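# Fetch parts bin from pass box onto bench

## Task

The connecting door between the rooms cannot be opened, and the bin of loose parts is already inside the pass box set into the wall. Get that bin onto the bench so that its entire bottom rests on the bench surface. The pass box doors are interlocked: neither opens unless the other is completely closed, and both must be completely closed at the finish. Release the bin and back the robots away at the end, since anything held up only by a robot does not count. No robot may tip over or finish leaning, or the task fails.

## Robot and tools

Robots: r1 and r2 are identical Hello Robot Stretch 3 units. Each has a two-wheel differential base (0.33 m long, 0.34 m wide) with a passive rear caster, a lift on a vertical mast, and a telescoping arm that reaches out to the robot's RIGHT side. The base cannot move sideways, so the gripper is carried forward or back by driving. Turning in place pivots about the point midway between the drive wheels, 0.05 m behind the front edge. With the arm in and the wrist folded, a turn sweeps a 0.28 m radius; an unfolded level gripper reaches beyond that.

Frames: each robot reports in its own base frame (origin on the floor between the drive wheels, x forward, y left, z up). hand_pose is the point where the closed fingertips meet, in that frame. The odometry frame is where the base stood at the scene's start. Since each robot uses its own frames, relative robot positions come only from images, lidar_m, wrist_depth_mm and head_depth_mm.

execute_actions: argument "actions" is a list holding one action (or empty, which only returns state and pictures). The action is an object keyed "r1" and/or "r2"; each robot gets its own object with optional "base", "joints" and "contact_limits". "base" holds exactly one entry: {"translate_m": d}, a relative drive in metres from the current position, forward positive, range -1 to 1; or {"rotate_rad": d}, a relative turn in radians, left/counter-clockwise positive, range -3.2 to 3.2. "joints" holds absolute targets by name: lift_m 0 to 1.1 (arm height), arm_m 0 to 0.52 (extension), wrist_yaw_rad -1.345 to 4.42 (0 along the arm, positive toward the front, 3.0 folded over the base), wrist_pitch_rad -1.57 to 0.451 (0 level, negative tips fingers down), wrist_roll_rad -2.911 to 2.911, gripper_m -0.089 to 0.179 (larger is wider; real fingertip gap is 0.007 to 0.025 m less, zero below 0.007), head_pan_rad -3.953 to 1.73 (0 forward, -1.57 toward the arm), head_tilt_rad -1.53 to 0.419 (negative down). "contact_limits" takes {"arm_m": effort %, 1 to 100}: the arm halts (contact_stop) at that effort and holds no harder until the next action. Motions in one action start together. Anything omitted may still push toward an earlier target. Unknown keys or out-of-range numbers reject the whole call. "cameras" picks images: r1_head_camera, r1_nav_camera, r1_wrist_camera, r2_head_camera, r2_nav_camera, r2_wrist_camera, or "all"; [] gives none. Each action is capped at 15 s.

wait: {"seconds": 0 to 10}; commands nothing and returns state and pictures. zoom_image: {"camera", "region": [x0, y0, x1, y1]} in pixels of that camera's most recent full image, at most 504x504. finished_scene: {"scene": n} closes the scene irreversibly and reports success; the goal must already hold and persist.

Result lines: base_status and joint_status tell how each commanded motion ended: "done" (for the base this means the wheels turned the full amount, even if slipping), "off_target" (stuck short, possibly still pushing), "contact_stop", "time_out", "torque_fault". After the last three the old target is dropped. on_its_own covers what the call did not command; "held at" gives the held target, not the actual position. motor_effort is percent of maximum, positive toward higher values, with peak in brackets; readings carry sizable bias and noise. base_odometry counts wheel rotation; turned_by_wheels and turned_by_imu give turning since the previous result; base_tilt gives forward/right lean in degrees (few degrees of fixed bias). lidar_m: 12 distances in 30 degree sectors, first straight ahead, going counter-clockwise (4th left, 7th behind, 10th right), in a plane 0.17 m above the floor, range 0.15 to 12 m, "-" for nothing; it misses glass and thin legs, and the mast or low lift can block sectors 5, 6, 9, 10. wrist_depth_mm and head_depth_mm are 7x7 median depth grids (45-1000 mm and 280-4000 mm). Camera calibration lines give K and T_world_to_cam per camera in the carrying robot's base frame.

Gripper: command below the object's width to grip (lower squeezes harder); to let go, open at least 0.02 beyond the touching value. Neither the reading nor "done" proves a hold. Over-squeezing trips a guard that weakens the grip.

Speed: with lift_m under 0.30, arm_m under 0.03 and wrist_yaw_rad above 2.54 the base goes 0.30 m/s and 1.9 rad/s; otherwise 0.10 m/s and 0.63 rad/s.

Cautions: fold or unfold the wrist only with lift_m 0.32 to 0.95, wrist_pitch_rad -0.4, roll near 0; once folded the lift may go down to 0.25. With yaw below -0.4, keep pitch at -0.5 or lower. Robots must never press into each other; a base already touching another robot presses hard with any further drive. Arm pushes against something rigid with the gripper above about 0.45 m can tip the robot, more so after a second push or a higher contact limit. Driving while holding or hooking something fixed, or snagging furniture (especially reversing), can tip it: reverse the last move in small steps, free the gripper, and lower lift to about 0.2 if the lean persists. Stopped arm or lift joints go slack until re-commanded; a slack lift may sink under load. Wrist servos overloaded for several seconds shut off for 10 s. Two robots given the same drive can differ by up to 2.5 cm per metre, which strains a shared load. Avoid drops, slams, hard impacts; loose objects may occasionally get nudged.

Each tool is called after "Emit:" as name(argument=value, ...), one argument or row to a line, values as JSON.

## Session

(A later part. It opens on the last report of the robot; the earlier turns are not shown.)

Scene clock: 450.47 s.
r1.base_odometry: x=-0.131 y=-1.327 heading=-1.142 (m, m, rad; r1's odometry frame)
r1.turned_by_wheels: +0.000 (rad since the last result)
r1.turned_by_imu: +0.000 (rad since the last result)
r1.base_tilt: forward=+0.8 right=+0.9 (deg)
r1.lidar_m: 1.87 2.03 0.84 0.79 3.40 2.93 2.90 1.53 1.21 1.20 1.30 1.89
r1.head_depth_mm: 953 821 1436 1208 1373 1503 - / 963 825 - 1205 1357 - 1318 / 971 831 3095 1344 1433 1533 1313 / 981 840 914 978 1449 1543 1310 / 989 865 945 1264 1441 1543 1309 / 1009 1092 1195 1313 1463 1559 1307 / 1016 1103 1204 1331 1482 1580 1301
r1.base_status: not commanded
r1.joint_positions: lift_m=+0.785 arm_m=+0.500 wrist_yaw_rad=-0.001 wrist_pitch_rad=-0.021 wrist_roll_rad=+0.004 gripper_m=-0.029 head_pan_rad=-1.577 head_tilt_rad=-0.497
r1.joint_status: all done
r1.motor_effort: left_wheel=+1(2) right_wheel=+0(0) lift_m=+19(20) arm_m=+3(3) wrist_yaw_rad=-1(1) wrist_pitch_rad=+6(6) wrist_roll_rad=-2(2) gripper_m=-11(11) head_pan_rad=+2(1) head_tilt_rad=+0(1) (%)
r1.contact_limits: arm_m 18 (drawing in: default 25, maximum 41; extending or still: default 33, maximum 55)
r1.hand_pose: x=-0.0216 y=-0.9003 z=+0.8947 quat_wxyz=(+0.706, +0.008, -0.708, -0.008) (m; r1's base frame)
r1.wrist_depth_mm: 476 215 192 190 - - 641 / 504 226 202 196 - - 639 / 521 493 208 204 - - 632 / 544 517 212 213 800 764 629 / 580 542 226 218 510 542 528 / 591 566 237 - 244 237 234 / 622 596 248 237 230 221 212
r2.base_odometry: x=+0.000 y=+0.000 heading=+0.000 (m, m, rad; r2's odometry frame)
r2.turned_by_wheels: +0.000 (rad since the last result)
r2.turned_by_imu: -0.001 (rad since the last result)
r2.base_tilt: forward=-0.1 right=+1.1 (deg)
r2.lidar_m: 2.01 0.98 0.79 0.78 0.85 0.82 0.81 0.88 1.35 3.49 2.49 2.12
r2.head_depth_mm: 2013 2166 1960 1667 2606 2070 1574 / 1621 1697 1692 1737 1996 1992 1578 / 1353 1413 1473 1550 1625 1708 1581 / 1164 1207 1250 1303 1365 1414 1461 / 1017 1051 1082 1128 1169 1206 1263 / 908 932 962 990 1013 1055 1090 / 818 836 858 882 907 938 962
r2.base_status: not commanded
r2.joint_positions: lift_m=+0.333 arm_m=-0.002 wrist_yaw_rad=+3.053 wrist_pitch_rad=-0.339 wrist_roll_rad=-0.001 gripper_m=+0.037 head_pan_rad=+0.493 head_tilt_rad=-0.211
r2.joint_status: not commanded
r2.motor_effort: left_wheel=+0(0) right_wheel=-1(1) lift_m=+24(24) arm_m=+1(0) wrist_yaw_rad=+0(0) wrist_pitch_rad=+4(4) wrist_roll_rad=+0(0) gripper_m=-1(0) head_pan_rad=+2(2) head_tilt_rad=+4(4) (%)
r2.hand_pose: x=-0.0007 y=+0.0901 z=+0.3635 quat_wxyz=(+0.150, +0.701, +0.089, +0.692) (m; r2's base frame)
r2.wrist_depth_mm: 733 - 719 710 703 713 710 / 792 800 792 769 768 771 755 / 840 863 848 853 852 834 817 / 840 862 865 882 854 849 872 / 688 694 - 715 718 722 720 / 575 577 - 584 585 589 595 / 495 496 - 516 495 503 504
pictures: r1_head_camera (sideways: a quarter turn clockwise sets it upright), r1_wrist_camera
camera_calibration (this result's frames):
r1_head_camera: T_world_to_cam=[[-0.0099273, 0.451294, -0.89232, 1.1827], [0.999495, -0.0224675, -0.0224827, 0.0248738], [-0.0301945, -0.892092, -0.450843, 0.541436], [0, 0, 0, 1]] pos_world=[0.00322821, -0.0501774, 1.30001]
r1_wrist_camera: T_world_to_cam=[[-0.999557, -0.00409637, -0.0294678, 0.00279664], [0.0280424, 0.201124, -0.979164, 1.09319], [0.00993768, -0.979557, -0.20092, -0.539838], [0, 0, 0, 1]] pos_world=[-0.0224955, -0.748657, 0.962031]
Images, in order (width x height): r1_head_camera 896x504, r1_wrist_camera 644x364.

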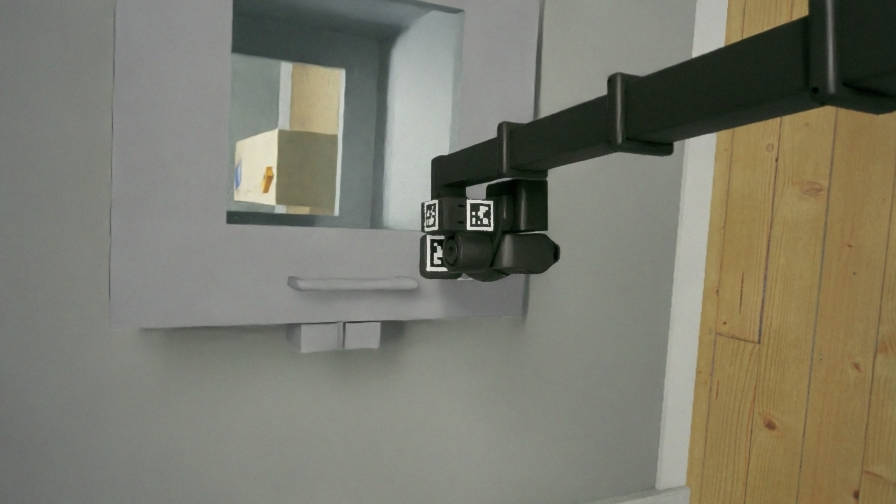

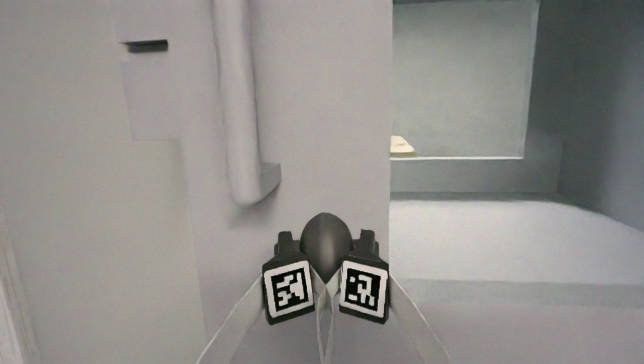

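Emit:
execute_actions(
  actions=[
    {"r1":{"base":{"rotate_rad":0.6},"joints":{"arm_m":0.2}}},
  ],
  cameras=[],
)

Emit:
execute_actions(
  actions=[
    {"r1":{"base":{"translate_m":-0.14}}},
  ],
  cameras=[],
)

Emit:
execute_actions(
  actions=[
    {"r1":{"base":{"rotate_rad":-0.6}}},
  ],
  cameras=[],
)

Emit:
execute_actions(
  actions=[
    {"r1":{"base":{"translate_m":0.1}}},
  ],
  cameras=[],
)

Emit:
execute_actions(
  actions=[
    {"r1":{"joints":{"arm_m":0.52},"contact_limits":{"arm_m":18}}},
  ],
  cameras=["r1_wrist_camera","r1_head_camera"],
)

Scene clock: 460.17 s.
r1.base_odometry: x=-0.131 y=-1.327 heading=-0.542 (m, m, rad; r1's odometry frame)
r1.turned_by_wheels: +0.600 (rad since the last result)
r1.turned_by_imu: +0.606 (rad since the last result)
r1.base_tilt: forward=+0.8 right=+0.9 (deg)
r1.lidar_m: 2.09 0.84 0.79 3.49 2.91 2.71 1.45 1.20 1.20 1.35 1.88 1.87
r1.head_depth_mm: 1047 1113 1185 1273 1378 1473 - / 1107 1188 1283 1382 1498 - 1251 / 1177 1269 1355 1488 1623 - 1249 / 1271 1372 1499 1639 1740 - 1275 / 1377 1501 1644 1813 1945 1586 1307 / 1506 1653 1827 2068 2012 1586 1302 / 1690 1856 2025 2184 1997 1583 1302
r1.base_status: done
r1.joint_positions: lift_m=+0.785 arm_m=+0.200 wrist_yaw_rad=+0.000 wrist_pitch_rad=-0.021 wrist_roll_rad=+0.004 gripper_m=-0.029 head_pan_rad=-1.577 head_tilt_rad=-0.497
r1.joint_status: all done
r1.motor_effort: left_wheel=-1(7) right_wheel=+3(6) lift_m=+20(20) arm_m=-4(4) wrist_yaw_rad=+0(0) wrist_pitch_rad=+6(7) wrist_roll_rad=-2(2) gripper_m=-12(11) head_pan_rad=+2(2) head_tilt_rad=-1(2) (%)
r1.hand_pose: x=-0.0213 y=-0.6009 z=+0.8947 quat_wxyz=(+0.706, +0.008, -0.708, -0.008) (m; r1's base frame)
r1.wrist_depth_mm: - - - - 845 729 632 / - - - - 876 745 646 / - - - - 905 777 668 / - - - - 927 774 665 / - - - - 974 820 700 / - - - - - 836 718 / - - - - - 869 749
r2.base_odometry: x=+0.000 y=+0.000 heading=+0.000 (m, m, rad; r2's odometry frame)
r2.turned_by_wheels: +0.000 (rad since the last result)
r2.turned_by_imu: -0.003 (rad since the last result)
r2.base_tilt: forward=-0.1 right=+1.1 (deg)
r2.lidar_m: 2.01 0.98 0.78 0.78 0.84 0.82 0.81 0.88 1.34 3.51 2.49 2.12
r2.head_depth_mm: 1996 2160 1979 1675 2620 2057 1576 / 1615 1714 1695 1734 1992 1974 1583 / 1355 1420 1476 1548 1636 1717 1580 / 1159 1205 1254 1302 1359 1412 1461 / 1019 1052 1080 1125 1167 1209 1254 / 908 935 957 985 1020 1057 1094 / 817 837 858 883 909 936 962
r2.base_status: not commanded
r2.joint_positions: lift_m=+0.333 arm_m=-0.002 wrist_yaw_rad=+3.053 wrist_pitch_rad=-0.339 wrist_roll_rad=-0.001 gripper_m=+0.037 head_pan_rad=+0.493 head_tilt_rad=-0.211
r2.joint_status: not commanded
r2.motor_effort: left_wheel=+0(0) right_wheel=-1(0) lift_m=+24(24) arm_m=+1(1) wrist_yaw_rad=+0(1) wrist_pitch_rad=+4(4) wrist_roll_rad=+0(1) gripper_m=+0(0) head_pan_rad=+2(2) head_tilt_rad=+5(5) (%)
r2.hand_pose: x=-0.0007 y=+0.0901 z=+0.3635 quat_wxyz=(+0.150, +0.701, +0.089, +0.692) (m; r2's base frame)
r2.wrist_depth_mm: 742 - 725 721 720 705 704 / 797 789 788 787 768 757 757 / 841 870 851 833 824 837 818 / 838 879 863 864 865 875 851 / 683 695 - 707 714 721 725 / 578 584 - 587 593 592 594 / 489 496 - 509 496 507 505
pictures: none
No camera images: the call's "cameras" was empty. Leave "cameras" out to get every camera's image.

Scene clock: 463.07 s.
r1.base_odometry: x=-0.251 y=-1.254 heading=-0.543 (m, m, rad; r1's odometry frame)
r1.turned_by_wheels: +0.000 (rad since the last result)
r1.turned_by_imu: +0.000 (rad since the last result)
r1.base_tilt: forward=+0.8 right=+0.9 (deg)
r1.lidar_m: 2.21 0.97 0.86 3.38 2.81 2.49 1.33 1.11 1.11 1.24 1.96 1.98
r1.head_depth_mm: 963 1022 1083 1164 1271 1364 - / 1030 1099 1186 1282 1380 - 1253 / 1094 1182 1278 1393 1515 - 1249 / 1169 1264 1371 1507 1604 - 1280 / 1267 1381 1512 1676 1839 1592 1308 / 1391 1521 1686 1881 1978 1587 1306 / 1518 1690 1912 2180 2011 1578 1300
r1.base_status: done
r1.joint_positions: lift_m=+0.785 arm_m=+0.200 wrist_yaw_rad=+0.000 wrist_pitch_rad=-0.021 wrist_roll_rad=+0.004 gripper_m=-0.029 head_pan_rad=-1.577 head_tilt_rad=-0.497
r1.joint_status: not commanded
r1.motor_effort: left_wheel=-1(7) right_wheel=+3(3) lift_m=+20(20) arm_m=-4(4) wrist_yaw_rad=-1(0) wrist_pitch_rad=+6(6) wrist_roll_rad=-2(2) gripper_m=-12(11) head_pan_rad=+2(3) head_tilt_rad=-2(1) (%)
r1.hand_pose: x=-0.0213 y=-0.6009 z=+0.8947 quat_wxyz=(+0.706, +0.008, -0.708, -0.008) (m; r1's base frame)
r1.wrist_depth_mm: - - - 949 785 650 385 / - - - 984 790 667 391 / - - - 975 834 696 394 / - - - - 836 708 396 / - - - - 871 719 402 / - - - - 885 742 415 / - - - - 979 769 648
r2.base_odometry: x=+0.000 y=+0.000 heading=+0.000 (m, m, rad; r2's odometry frame)
r2.turned_by_wheels: +0.000 (rad since the last result)
r2.turned_by_imu: -0.001 (rad since the last result)
r2.base_tilt: forward=-0.1 right=+1.1 (deg)
r2.lidar_m: 2.01 0.98 0.79 0.78 0.84 0.81 0.81 0.88 1.35 3.51 2.50 2.12
r2.head_depth_mm: 2026 2146 1963 1669 2594 2072 1573 / 1618 1691 1688 1718 1982 1980 1596 / 1353 1420 1472 1547 1623 1722 1572 / 1164 1208 1251 1298 1358 1425 1458 / 1016 1049 1093 1127 1165 1213 1252 / 905 932 962 991 1018 1054 1091 / 816 838 858 882 908 934 963
r2.base_status: not commanded
r2.joint_positions: lift_m=+0.333 arm_m=-0.002 wrist_yaw_rad=+3.053 wrist_pitch_rad=-0.339 wrist_roll_rad=-0.001 gripper_m=+0.037 head_pan_rad=+0.493 head_tilt_rad=-0.211
r2.joint_status: not commanded
r2.motor_effort: left_wheel=+0(0) right_wheel=-1(1) lift_m=+24(24) arm_m=+1(0) wrist_yaw_rad=+0(0) wrist_pitch_rad=+4(4) wrist_roll_rad=+0(1) gripper_m=-1(0) head_pan_rad=+2(2) head_tilt_rad=+4(4) (%)
r2.hand_pose: x=-0.0007 y=+0.0901 z=+0.3635 quat_wxyz=(+0.150, +0.701, +0.089, +0.692) (m; r2's base frame)
r2.wrist_depth_mm: 733 - 723 721 709 710 706 / 795 802 778 768 773 776 761 / 848 841 854 851 823 817 822 / 833 872 877 868 853 867 845 / 682 686 - 704 718 712 723 / 574 573 - 589 588 590 595 / 488 494 - 517 500 505 506
pictures: none
No camera images: the call's "cameras" was empty. Leave "cameras" out to get every camera's image.

Scene clock: 465.13 s.
r1.base_odometry: x=-0.251 y=-1.254 heading=-1.142 (m, m, rad; r1's odometry frame)
r1.turned_by_wheels: -0.600 (rad since the last result)
r1.turned_by_imu: -0.607 (rad since the last result)
r1.base_tilt: forward=+0.8 right=+0.9 (deg)
r1.lidar_m: 1.97 2.13 0.97 0.86 3.49 2.82 2.80 1.41 1.12 1.11 1.20 1.78
r1.head_depth_mm: 879 738 825 889 1269 1394 - / 884 744 1436 1204 1272 - 1255 / 894 750 3041 1199 1290 - 1246 / 901 754 1465 1191 976 - 1279 / 909 761 855 927 1331 1468 1311 / 917 765 837 943 1346 1485 1303 / 936 1012 1098 1226 1362 1492 1298
r1.base_status: done
r1.joint_positions: lift_m=+0.785 arm_m=+0.200 wrist_yaw_rad=+0.000 wrist_pitch_rad=-0.021 wrist_roll_rad=+0.004 gripper_m=-0.029 head_pan_rad=-1.577 head_tilt_rad=-0.497
r1.joint_status: not commanded
r1.motor_effort: left_wheel=+4(8) right_wheel=-1(3) lift_m=+20(19) arm_m=-4(4) wrist_yaw_rad=-1(0) wrist_pitch_rad=+6(6) wrist_roll_rad=-2(2) gripper_m=-12(12) head_pan_rad=+1(1) head_tilt_rad=-2(1) (%)
r1.hand_pose: x=-0.0213 y=-0.6009 z=+0.8947 quat_wxyz=(+0.706, +0.008, -0.708, -0.008) (m; r1's base frame)
r1.wrist_depth_mm: 703 679 404 944 928 710 358 / 729 447 410 986 - 706 366 / 762 725 430 - - 710 378 / 777 758 450 952 933 651 389 / 807 790 466 442 426 420 404 / 848 841 483 - 445 437 419 / 864 877 828 785 790 719 686
r2.base_odometry: x=+0.000 y=+0.000 heading=+0.000 (m, m, rad; r2's odometry frame)
r2.turned_by_wheels: +0.000 (rad since the last result)
r2.turned_by_imu: -0.001 (rad since the last result)
r2.base_tilt: forward=-0.1 right=+1.1 (deg)
r2.lidar_m: 2.01 0.98 0.79 0.78 0.85 0.82 0.81 0.88 1.35 3.50 2.49 2.12
r2.head_depth_mm: 2023 2150 1961 1678 2604 2088 1577 / 1623 1703 1688 1727 1994 1977 1575 / 1358 1419 1476 1556 1616 1711 1587 / 1162 1208 1255 1309 1359 1421 1460 / 1019 1051 1085 1127 1166 1200 1262 / 906 931 956 990 1018 1057 1090 / 817 836 861 884 906 934 959
r2.base_status: not commanded
r2.joint_positions: lift_m=+0.333 arm_m=-0.002 wrist_yaw_rad=+3.053 wrist_pitch_rad=-0.339 wrist_roll_rad=-0.001 gripper_m=+0.037 head_pan_rad=+0.493 head_tilt_rad=-0.211
r2.joint_status: not commanded
r2.motor_effort: left_wheel=+0(1) right_wheel=-1(1) lift_m=+24(24) arm_m=+1(0) wrist_yaw_rad=+0(0) wrist_pitch_rad=+4(4) wrist_roll_rad=+1(1) gripper_m=+0(0) head_pan_rad=+2(2) head_tilt_rad=+4(4) (%)
r2.hand_pose: x=-0.0007 y=+0.0901 z=+0.3635 quat_wxyz=(+0.150, +0.701, +0.089, +0.692) (m; r2's base frame)
r2.wrist_depth_mm: 736 - 724 720 720 706 708 / 799 791 784 773 775 761 763 / 851 852 832 826 835 833 822 / 841 870 877 875 878 863 878 / 696 690 - 709 710 713 730 / 570 578 - 591 588 588 593 / 488 493 - 518 502 504 508
pictures: none
No camera images: the call's "cameras" was empty. Leave "cameras" out to get every camera's image.

Scene clock: 467.87 s.
r1.base_odometry: x=-0.210 y=-1.345 heading=-1.142 (m, m, rad; r1's odometry frame)
r1.turned_by_wheels: +0.000 (rad since the last result)
r1.turned_by_imu: +0.000 (rad since the last result)
r1.base_tilt: forward=+0.8 right=+0.9 (deg)
r1.lidar_m: 1.88 2.03 0.92 0.87 3.48 2.93 2.90 1.43 1.13 1.12 1.21 1.80
r1.head_depth_mm: 890 746 1368 1209 1275 1414 - / 898 754 - 1208 1291 - 1247 / 903 759 3053 1197 1305 - 1245 / 909 766 845 939 985 - 1280 / 923 779 842 948 1341 1484 1312 / 940 1016 1113 1227 1360 1498 1310 / 947 1027 1124 1233 1381 1496 1299
r1.base_status: done
r1.joint_positions: lift_m=+0.785 arm_m=+0.200 wrist_yaw_rad=+0.000 wrist_pitch_rad=-0.021 wrist_roll_rad=+0.004 gripper_m=-0.029 head_pan_rad=-1.577 head_tilt_rad=-0.497
r1.joint_status: not commanded
r1.motor_effort: left_wheel=+3(8) right_wheel=-1(4) lift_m=+19(20) arm_m=-4(4) wrist_yaw_rad=-1(0) wrist_pitch_rad=+6(7) wrist_roll_rad=-2(2) gripper_m=-12(12) head_pan_rad=+2(1) head_tilt_rad=-1(0) (%)
r1.hand_pose: x=-0.0213 y=-0.6009 z=+0.8947 quat_wxyz=(+0.706, +0.008, -0.708, -0.008) (m; r1's base frame)
r1.wrist_depth_mm: 702 692 431 401 970 911 569 / 742 724 434 415 - 953 566 / 758 751 452 426 - 967 569 / 794 785 735 447 929 784 430 / 821 814 791 452 445 433 415 / 872 846 817 - 462 452 432 / 918 881 851 803 772 743 711
r2.base_odometry: x=+0.000 y=+0.000 heading=+0.000 (m, m, rad; r2's odometry frame)
r2.turned_by_wheels: +0.000 (rad since the last result)
r2.turned_by_imu: -0.001 (rad since the last result)
r2.base_tilt: forward=+0.0 right=+1.0 (deg)
r2.lidar_m: 2.01 0.98 0.78 0.78 0.85 0.82 0.81 0.88 1.35 3.52 2.49 2.12
r2.head_depth_mm: 2016 2138 1966 1676 2602 2062 1574 / 1624 1704 1685 1728 1988 1980 1584 / 1349 1413 1476 1547 1619 1713 1573 / 1159 1207 1250 1303 1362 1423 1446 / 1019 1050 1084 1129 1166 1209 1255 / 907 928 958 986 1020 1056 1086 / 815 839 861 880 907 935 958
r2.base_status: not commanded
r2.joint_positions: lift_m=+0.333 arm_m=-0.002 wrist_yaw_rad=+3.053 wrist_pitch_rad=-0.339 wrist_roll_rad=-0.001 gripper_m=+0.037 head_pan_rad=+0.493 head_tilt_rad=-0.211
r2.joint_status: not commanded
r2.motor_effort: left_wheel=+0(0) right_wheel=-1(1) lift_m=+24(24) arm_m=+1(0) wrist_yaw_rad=+0(0) wrist_pitch_rad=+5(4) wrist_roll_rad=+1(0) gripper_m=-1(0) head_pan_rad=+2(2) head_tilt_rad=+4(4) (%)
r2.hand_pose: x=-0.0007 y=+0.0901 z=+0.3635 quat_wxyz=(+0.150, +0.701, +0.089, +0.692) (m; r2's base frame)
r2.wrist_depth_mm: 734 - 732 723 717 713 708 / 799 785 772 773 761 765 757 / 851 863 853 833 839 843 819 / 829 864 896 862 864 860 858 / 682 698 - 697 713 711 723 / 580 579 - 587 595 590 596 / 495 492 - 515 499 501 504
pictures: none
No camera images: the call's "cameras" was empty. Leave "cameras" out to get every camera's image.

Scene clock: 471.97 s.
r1.base_odometry: x=-0.210 y=-1.345 heading=-1.142 (m, m, rad; r1's odometry frame)
r1.turned_by_wheels: +0.000 (rad since the last result)
r1.turned_by_imu: -0.003 (rad since the last result)
r1.base_tilt: forward=+0.8 right=+0.9 (deg)
r1.lidar_m: 1.88 2.03 0.92 0.86 3.47 2.93 2.89 1.43 1.13 1.12 1.21 1.79
r1.head_depth_mm: 890 755 1360 1209 1280 1416 - / 895 759 - 1207 989 - 1284 / 901 768 3052 1345 1347 1469 1317 / 912 774 857 927 1355 1463 1314 / 920 788 855 960 1345 1487 1308 / 938 1017 1099 1222 1362 1493 1308 / 945 1027 1120 1231 1379 1503 1301
r1.base_status: not commanded
r1.joint_positions: lift_m=+0.785 arm_m=+0.467 wrist_yaw_rad=+0.003 wrist_pitch_rad=-0.021 wrist_roll_rad=+0.004 gripper_m=-0.029 head_pan_rad=-1.577 head_tilt_rad=-0.497
r1.joint_status: arm_m contact_stop (moved +0.267 of +0.320)
r1.on_its_own: arm_m is slack since a contact_stop, until your next command for it (your +0.520 is given up)
r1.motor_effort: left_wheel=+3(16) right_wheel=-2(5) lift_m=+21(21) arm_m=+0(18) wrist_yaw_rad=-2(5) wrist_pitch_rad=+6(13) wrist_roll_rad=-2(2) gripper_m=-12(12) head_pan_rad=+1(1) head_tilt_rad=+0(1) (%)
r1.contact_limits: arm_m 18 (drawing in: default 25, maximum 41; extending or still: default 33, maximum 55)
r1.hand_pose: x=-0.0206 y=-0.8678 z=+0.8948 quat_wxyz=(+0.706, +0.009, -0.708, -0.006) (m; r1's base frame)
r1.wrist_depth_mm: 184 114 162 155 - - 620 / 180 172 167 161 - - 625 / 324 178 173 167 - - 615 / 488 189 177 173 780 730 620 / 507 479 186 178 549 550 521 / 540 510 196 - 392 388 381 / 564 538 203 195 193 186 183
r2.base_odometry: x=+0.000 y=+0.000 heading=+0.000 (m, m, rad; r2's odometry frame)
r2.turned_by_wheels: +0.000 (rad since the last result)
r2.turned_by_imu: -0.001 (rad since the last result)
r2.base_tilt: forward=-0.1 right=+1.0 (deg)
r2.lidar_m: 2.01 0.98 0.79 0.78 0.85 0.82 0.81 0.88 1.35 3.51 2.49 2.12
r2.head_depth_mm: 2019 2151 1970 1676 2583 2078 1574 / 1626 1713 1691 1727 2002 1967 1578 / 1353 1411 1481 1538 1630 1712 1580 / 1166 1204 1257 1300 1358 1415 1458 / 1022 1046 1085 1124 1166 1213 1255 / 907 930 961 988 1020 1053 1091 / 815 837 858 884 909 932 962
r2.base_status: not commanded
r2.joint_positions: lift_m=+0.333 arm_m=-0.002 wrist_yaw_rad=+3.053 wrist_pitch_rad=-0.339 wrist_roll_rad=-0.001 gripper_m=+0.037 head_pan_rad=+0.493 head_tilt_rad=-0.211
r2.joint_status: not commanded
r2.motor_effort: left_wheel=-1(0) right_wheel=-1(1) lift_m=+24(24) arm_m=+1(1) wrist_yaw_rad=+0(0) wrist_pitch_rad=+4(4) wrist_roll_rad=+1(0) gripper_m=+0(1) head_pan_rad=+2(2) head_tilt_rad=+5(4) (%)
r2.hand_pose: x=-0.0007 y=+0.0901 z=+0.3635 quat_wxyz=(+0.150, +0.701, +0.089, +0.692) (m; r2's base frame)
r2.wrist_depth_mm: 731 - 723 717 714 719 700 / 799 806 773 781 776 767 752 / 854 846 849 835 836 838 818 / 814 881 890 884 861 846 865 / 686 692 - 700 721 725 729 / 571 577 - 589 585 589 591 / 490 492 - 513 502 508 508
pictures: r1_head_camera (sideways: a quarter turn clockwise sets it upright), r1_wrist_camera
camera_calibration (this result's frames):
r1_head_camera: T_world_to_cam=[[-0.00994159, 0.451597, -0.892167, 1.1825], [0.999496, -0.0224243, -0.0224883, 0.0248812], [-0.0301619, -0.89194, -0.451146, 0.54183], [0, 0, 0, 1]] pos_world=[0.00323, -0.0501769, 1.29999]
r1_wrist_camera: T_world_to_cam=[[-0.999534, -0.007958, -0.0294655, 0.00056355], [0.0272694, 0.200767, -0.979259, 1.08645], [0.0137087, -0.979607, -0.200456, -0.508314], [0, 0, 0, 1]] pos_world=[-0.0220952, -0.716066, 0.962035]
Images, in order (width x height): r1_head_camera 896x504, r1_wrist_camera 644x364.

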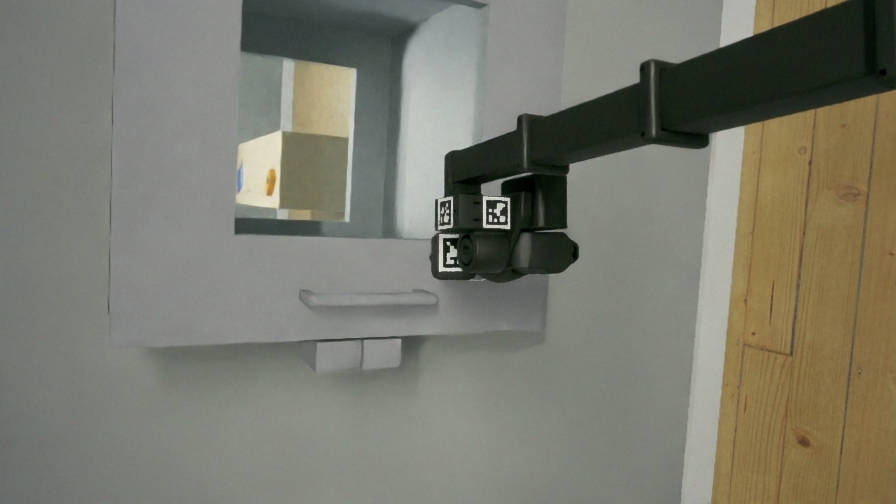

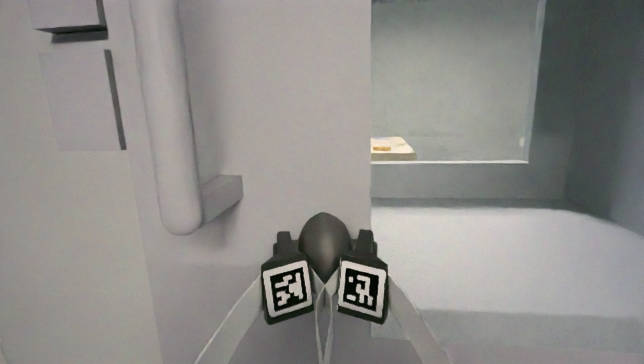

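Pressed shut. Retract and finish.

Emit:
execute_actions(
  actions=[
    {"r1":{"joints":{"arm_m":0.1}}},
  ],
  cameras=["r1_head_camera"],
)

Emit:
finished_scene(
  scene=1,
)

Scene clock: 480.37 s.
r1.base_odometry: x=-0.210 y=-1.345 heading=-1.142 (m, m, rad; r1's odometry frame)
r1.turned_by_wheels: +0.000 (rad since the last result)
r1.turned_by_imu: -0.001 (rad since the last result)
r1.base_tilt: forward=+0.8 right=+0.9 (deg)
r1.lidar_m: 1.87 2.04 0.92 0.87 3.46 2.93 2.90 1.43 1.13 1.12 1.21 1.79
r1.head_depth_mm: 889 754 1364 1207 1283 1437 - / 896 759 - 1208 1301 1453 - / 902 768 3038 1202 1314 1454 - / 910 774 855 955 1314 - - / 920 787 851 962 1340 1485 1305 / 938 1015 1098 1220 1364 1490 1306 / 946 1027 1122 1237 1374 1500 1299
r1.base_status: not commanded
r1.joint_positions: lift_m=+0.785 arm_m=+0.100 wrist_yaw_rad=+0.001 wrist_pitch_rad=-0.020 wrist_roll_rad=+0.004 gripper_m=-0.029 head_pan_rad=-1.577 head_tilt_rad=-0.497
r1.joint_status: all done
r1.motor_effort: left_wheel=+2(4) right_wheel=+0(2) lift_m=+21(21) arm_m=-4(3) wrist_yaw_rad=-1(3) wrist_pitch_rad=+6(6) wrist_roll_rad=-2(2) gripper_m=-12(12) head_pan_rad=+2(2) head_tilt_rad=-1(0) (%)
r1.hand_pose: x=-0.0213 y=-0.5010 z=+0.8951 quat_wxyz=(+0.706, +0.007, -0.708, -0.007) (m; r1's base frame)
r1.wrist_depth_mm: 812 788 761 511 - 913 457 / 838 810 546 526 - 935 463 / 873 856 814 541 - 922 479 / 892 877 853 573 952 764 503 / 950 941 891 576 562 537 519 / 989 950 941 - 823 822 776 / - - 972 924 873 851 827
r2.base_odometry: x=+0.000 y=+0.000 heading=+0.000 (m, m, rad; r2's odometry frame)
r2.turned_by_wheels: +0.000 (rad since the last result)
r2.turned_by_imu: -0.002 (rad since the last result)
r2.base_tilt: forward=-0.2 right=+1.1 (deg)
r2.lidar_m: 2.01 0.98 0.78 0.78 0.85 0.82 0.81 0.88 1.34 3.50 2.49 2.11
r2.head_depth_mm: 2025 2161 1946 1668 2607 2057 1565 / 1618 1713 1682 1735 1984 1991 1580 / 1346 1414 1483 1551 1631 1727 1579 / 1163 1206 1255 1308 1358 1411 1457 / 1017 1053 1085 1124 1166 1202 1249 / 906 930 958 989 1020 1057 1090 / 814 835 859 882 909 937 962
r2.base_status: not commanded
r2.joint_positions: lift_m=+0.333 arm_m=-0.002 wrist_yaw_rad=+3.053 wrist_pitch_rad=-0.339 wrist_roll_rad=-0.001 gripper_m=+0.037 head_pan_rad=+0.493 head_tilt_rad=-0.211
r2.joint_status: not commanded
r2.motor_effort: left_wheel=+0(1) right_wheel=-1(1) lift_m=+24(24) arm_m=+1(1) wrist_yaw_rad=+0(0) wrist_pitch_rad=+4(4) wrist_roll_rad=+0(1) gripper_m=+0(1) head_pan_rad=+2(2) head_tilt_rad=+4(5) (%)
r2.hand_pose: x=-0.0007 y=+0.0901 z=+0.3635 quat_wxyz=(+0.150, +0.701, +0.089, +0.692) (m; r2's base frame)
r2.wrist_depth_mm: 753 - 725 716 717 704 707 / 796 796 784 783 770 758 754 / 850 855 849 841 826 837 826 / 824 865 874 879 872 858 868 / 689 687 - 707 712 717 724 / 574 585 - 584 594 594 596 / 493 493 - 513 502 505 510
pictures: r1_head_camera (sideways: a quarter turn clockwise sets it upright)
camera_calibration (this result's frames):
r1_head_camera: T_world_to_cam=[[-0.00994159, 0.451597, -0.892167, 1.1825], [0.999496, -0.0224243, -0.0224883, 0.0248812], [-0.0301619, -0.89194, -0.451146, 0.54183], [0, 0, 0, 1]] pos_world=[0.00323, -0.0501769, 1.29999]
Images, in order (width x height): r1_head_camera 896x504.

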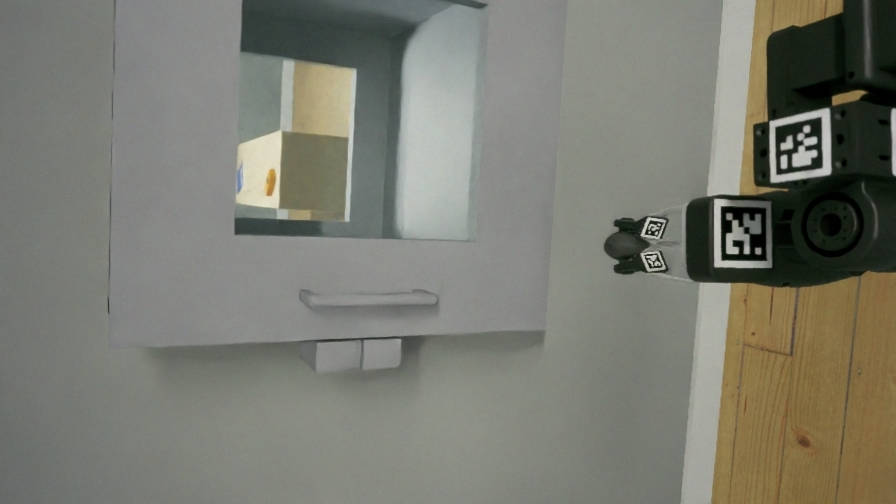

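The scene is finished: the task was done.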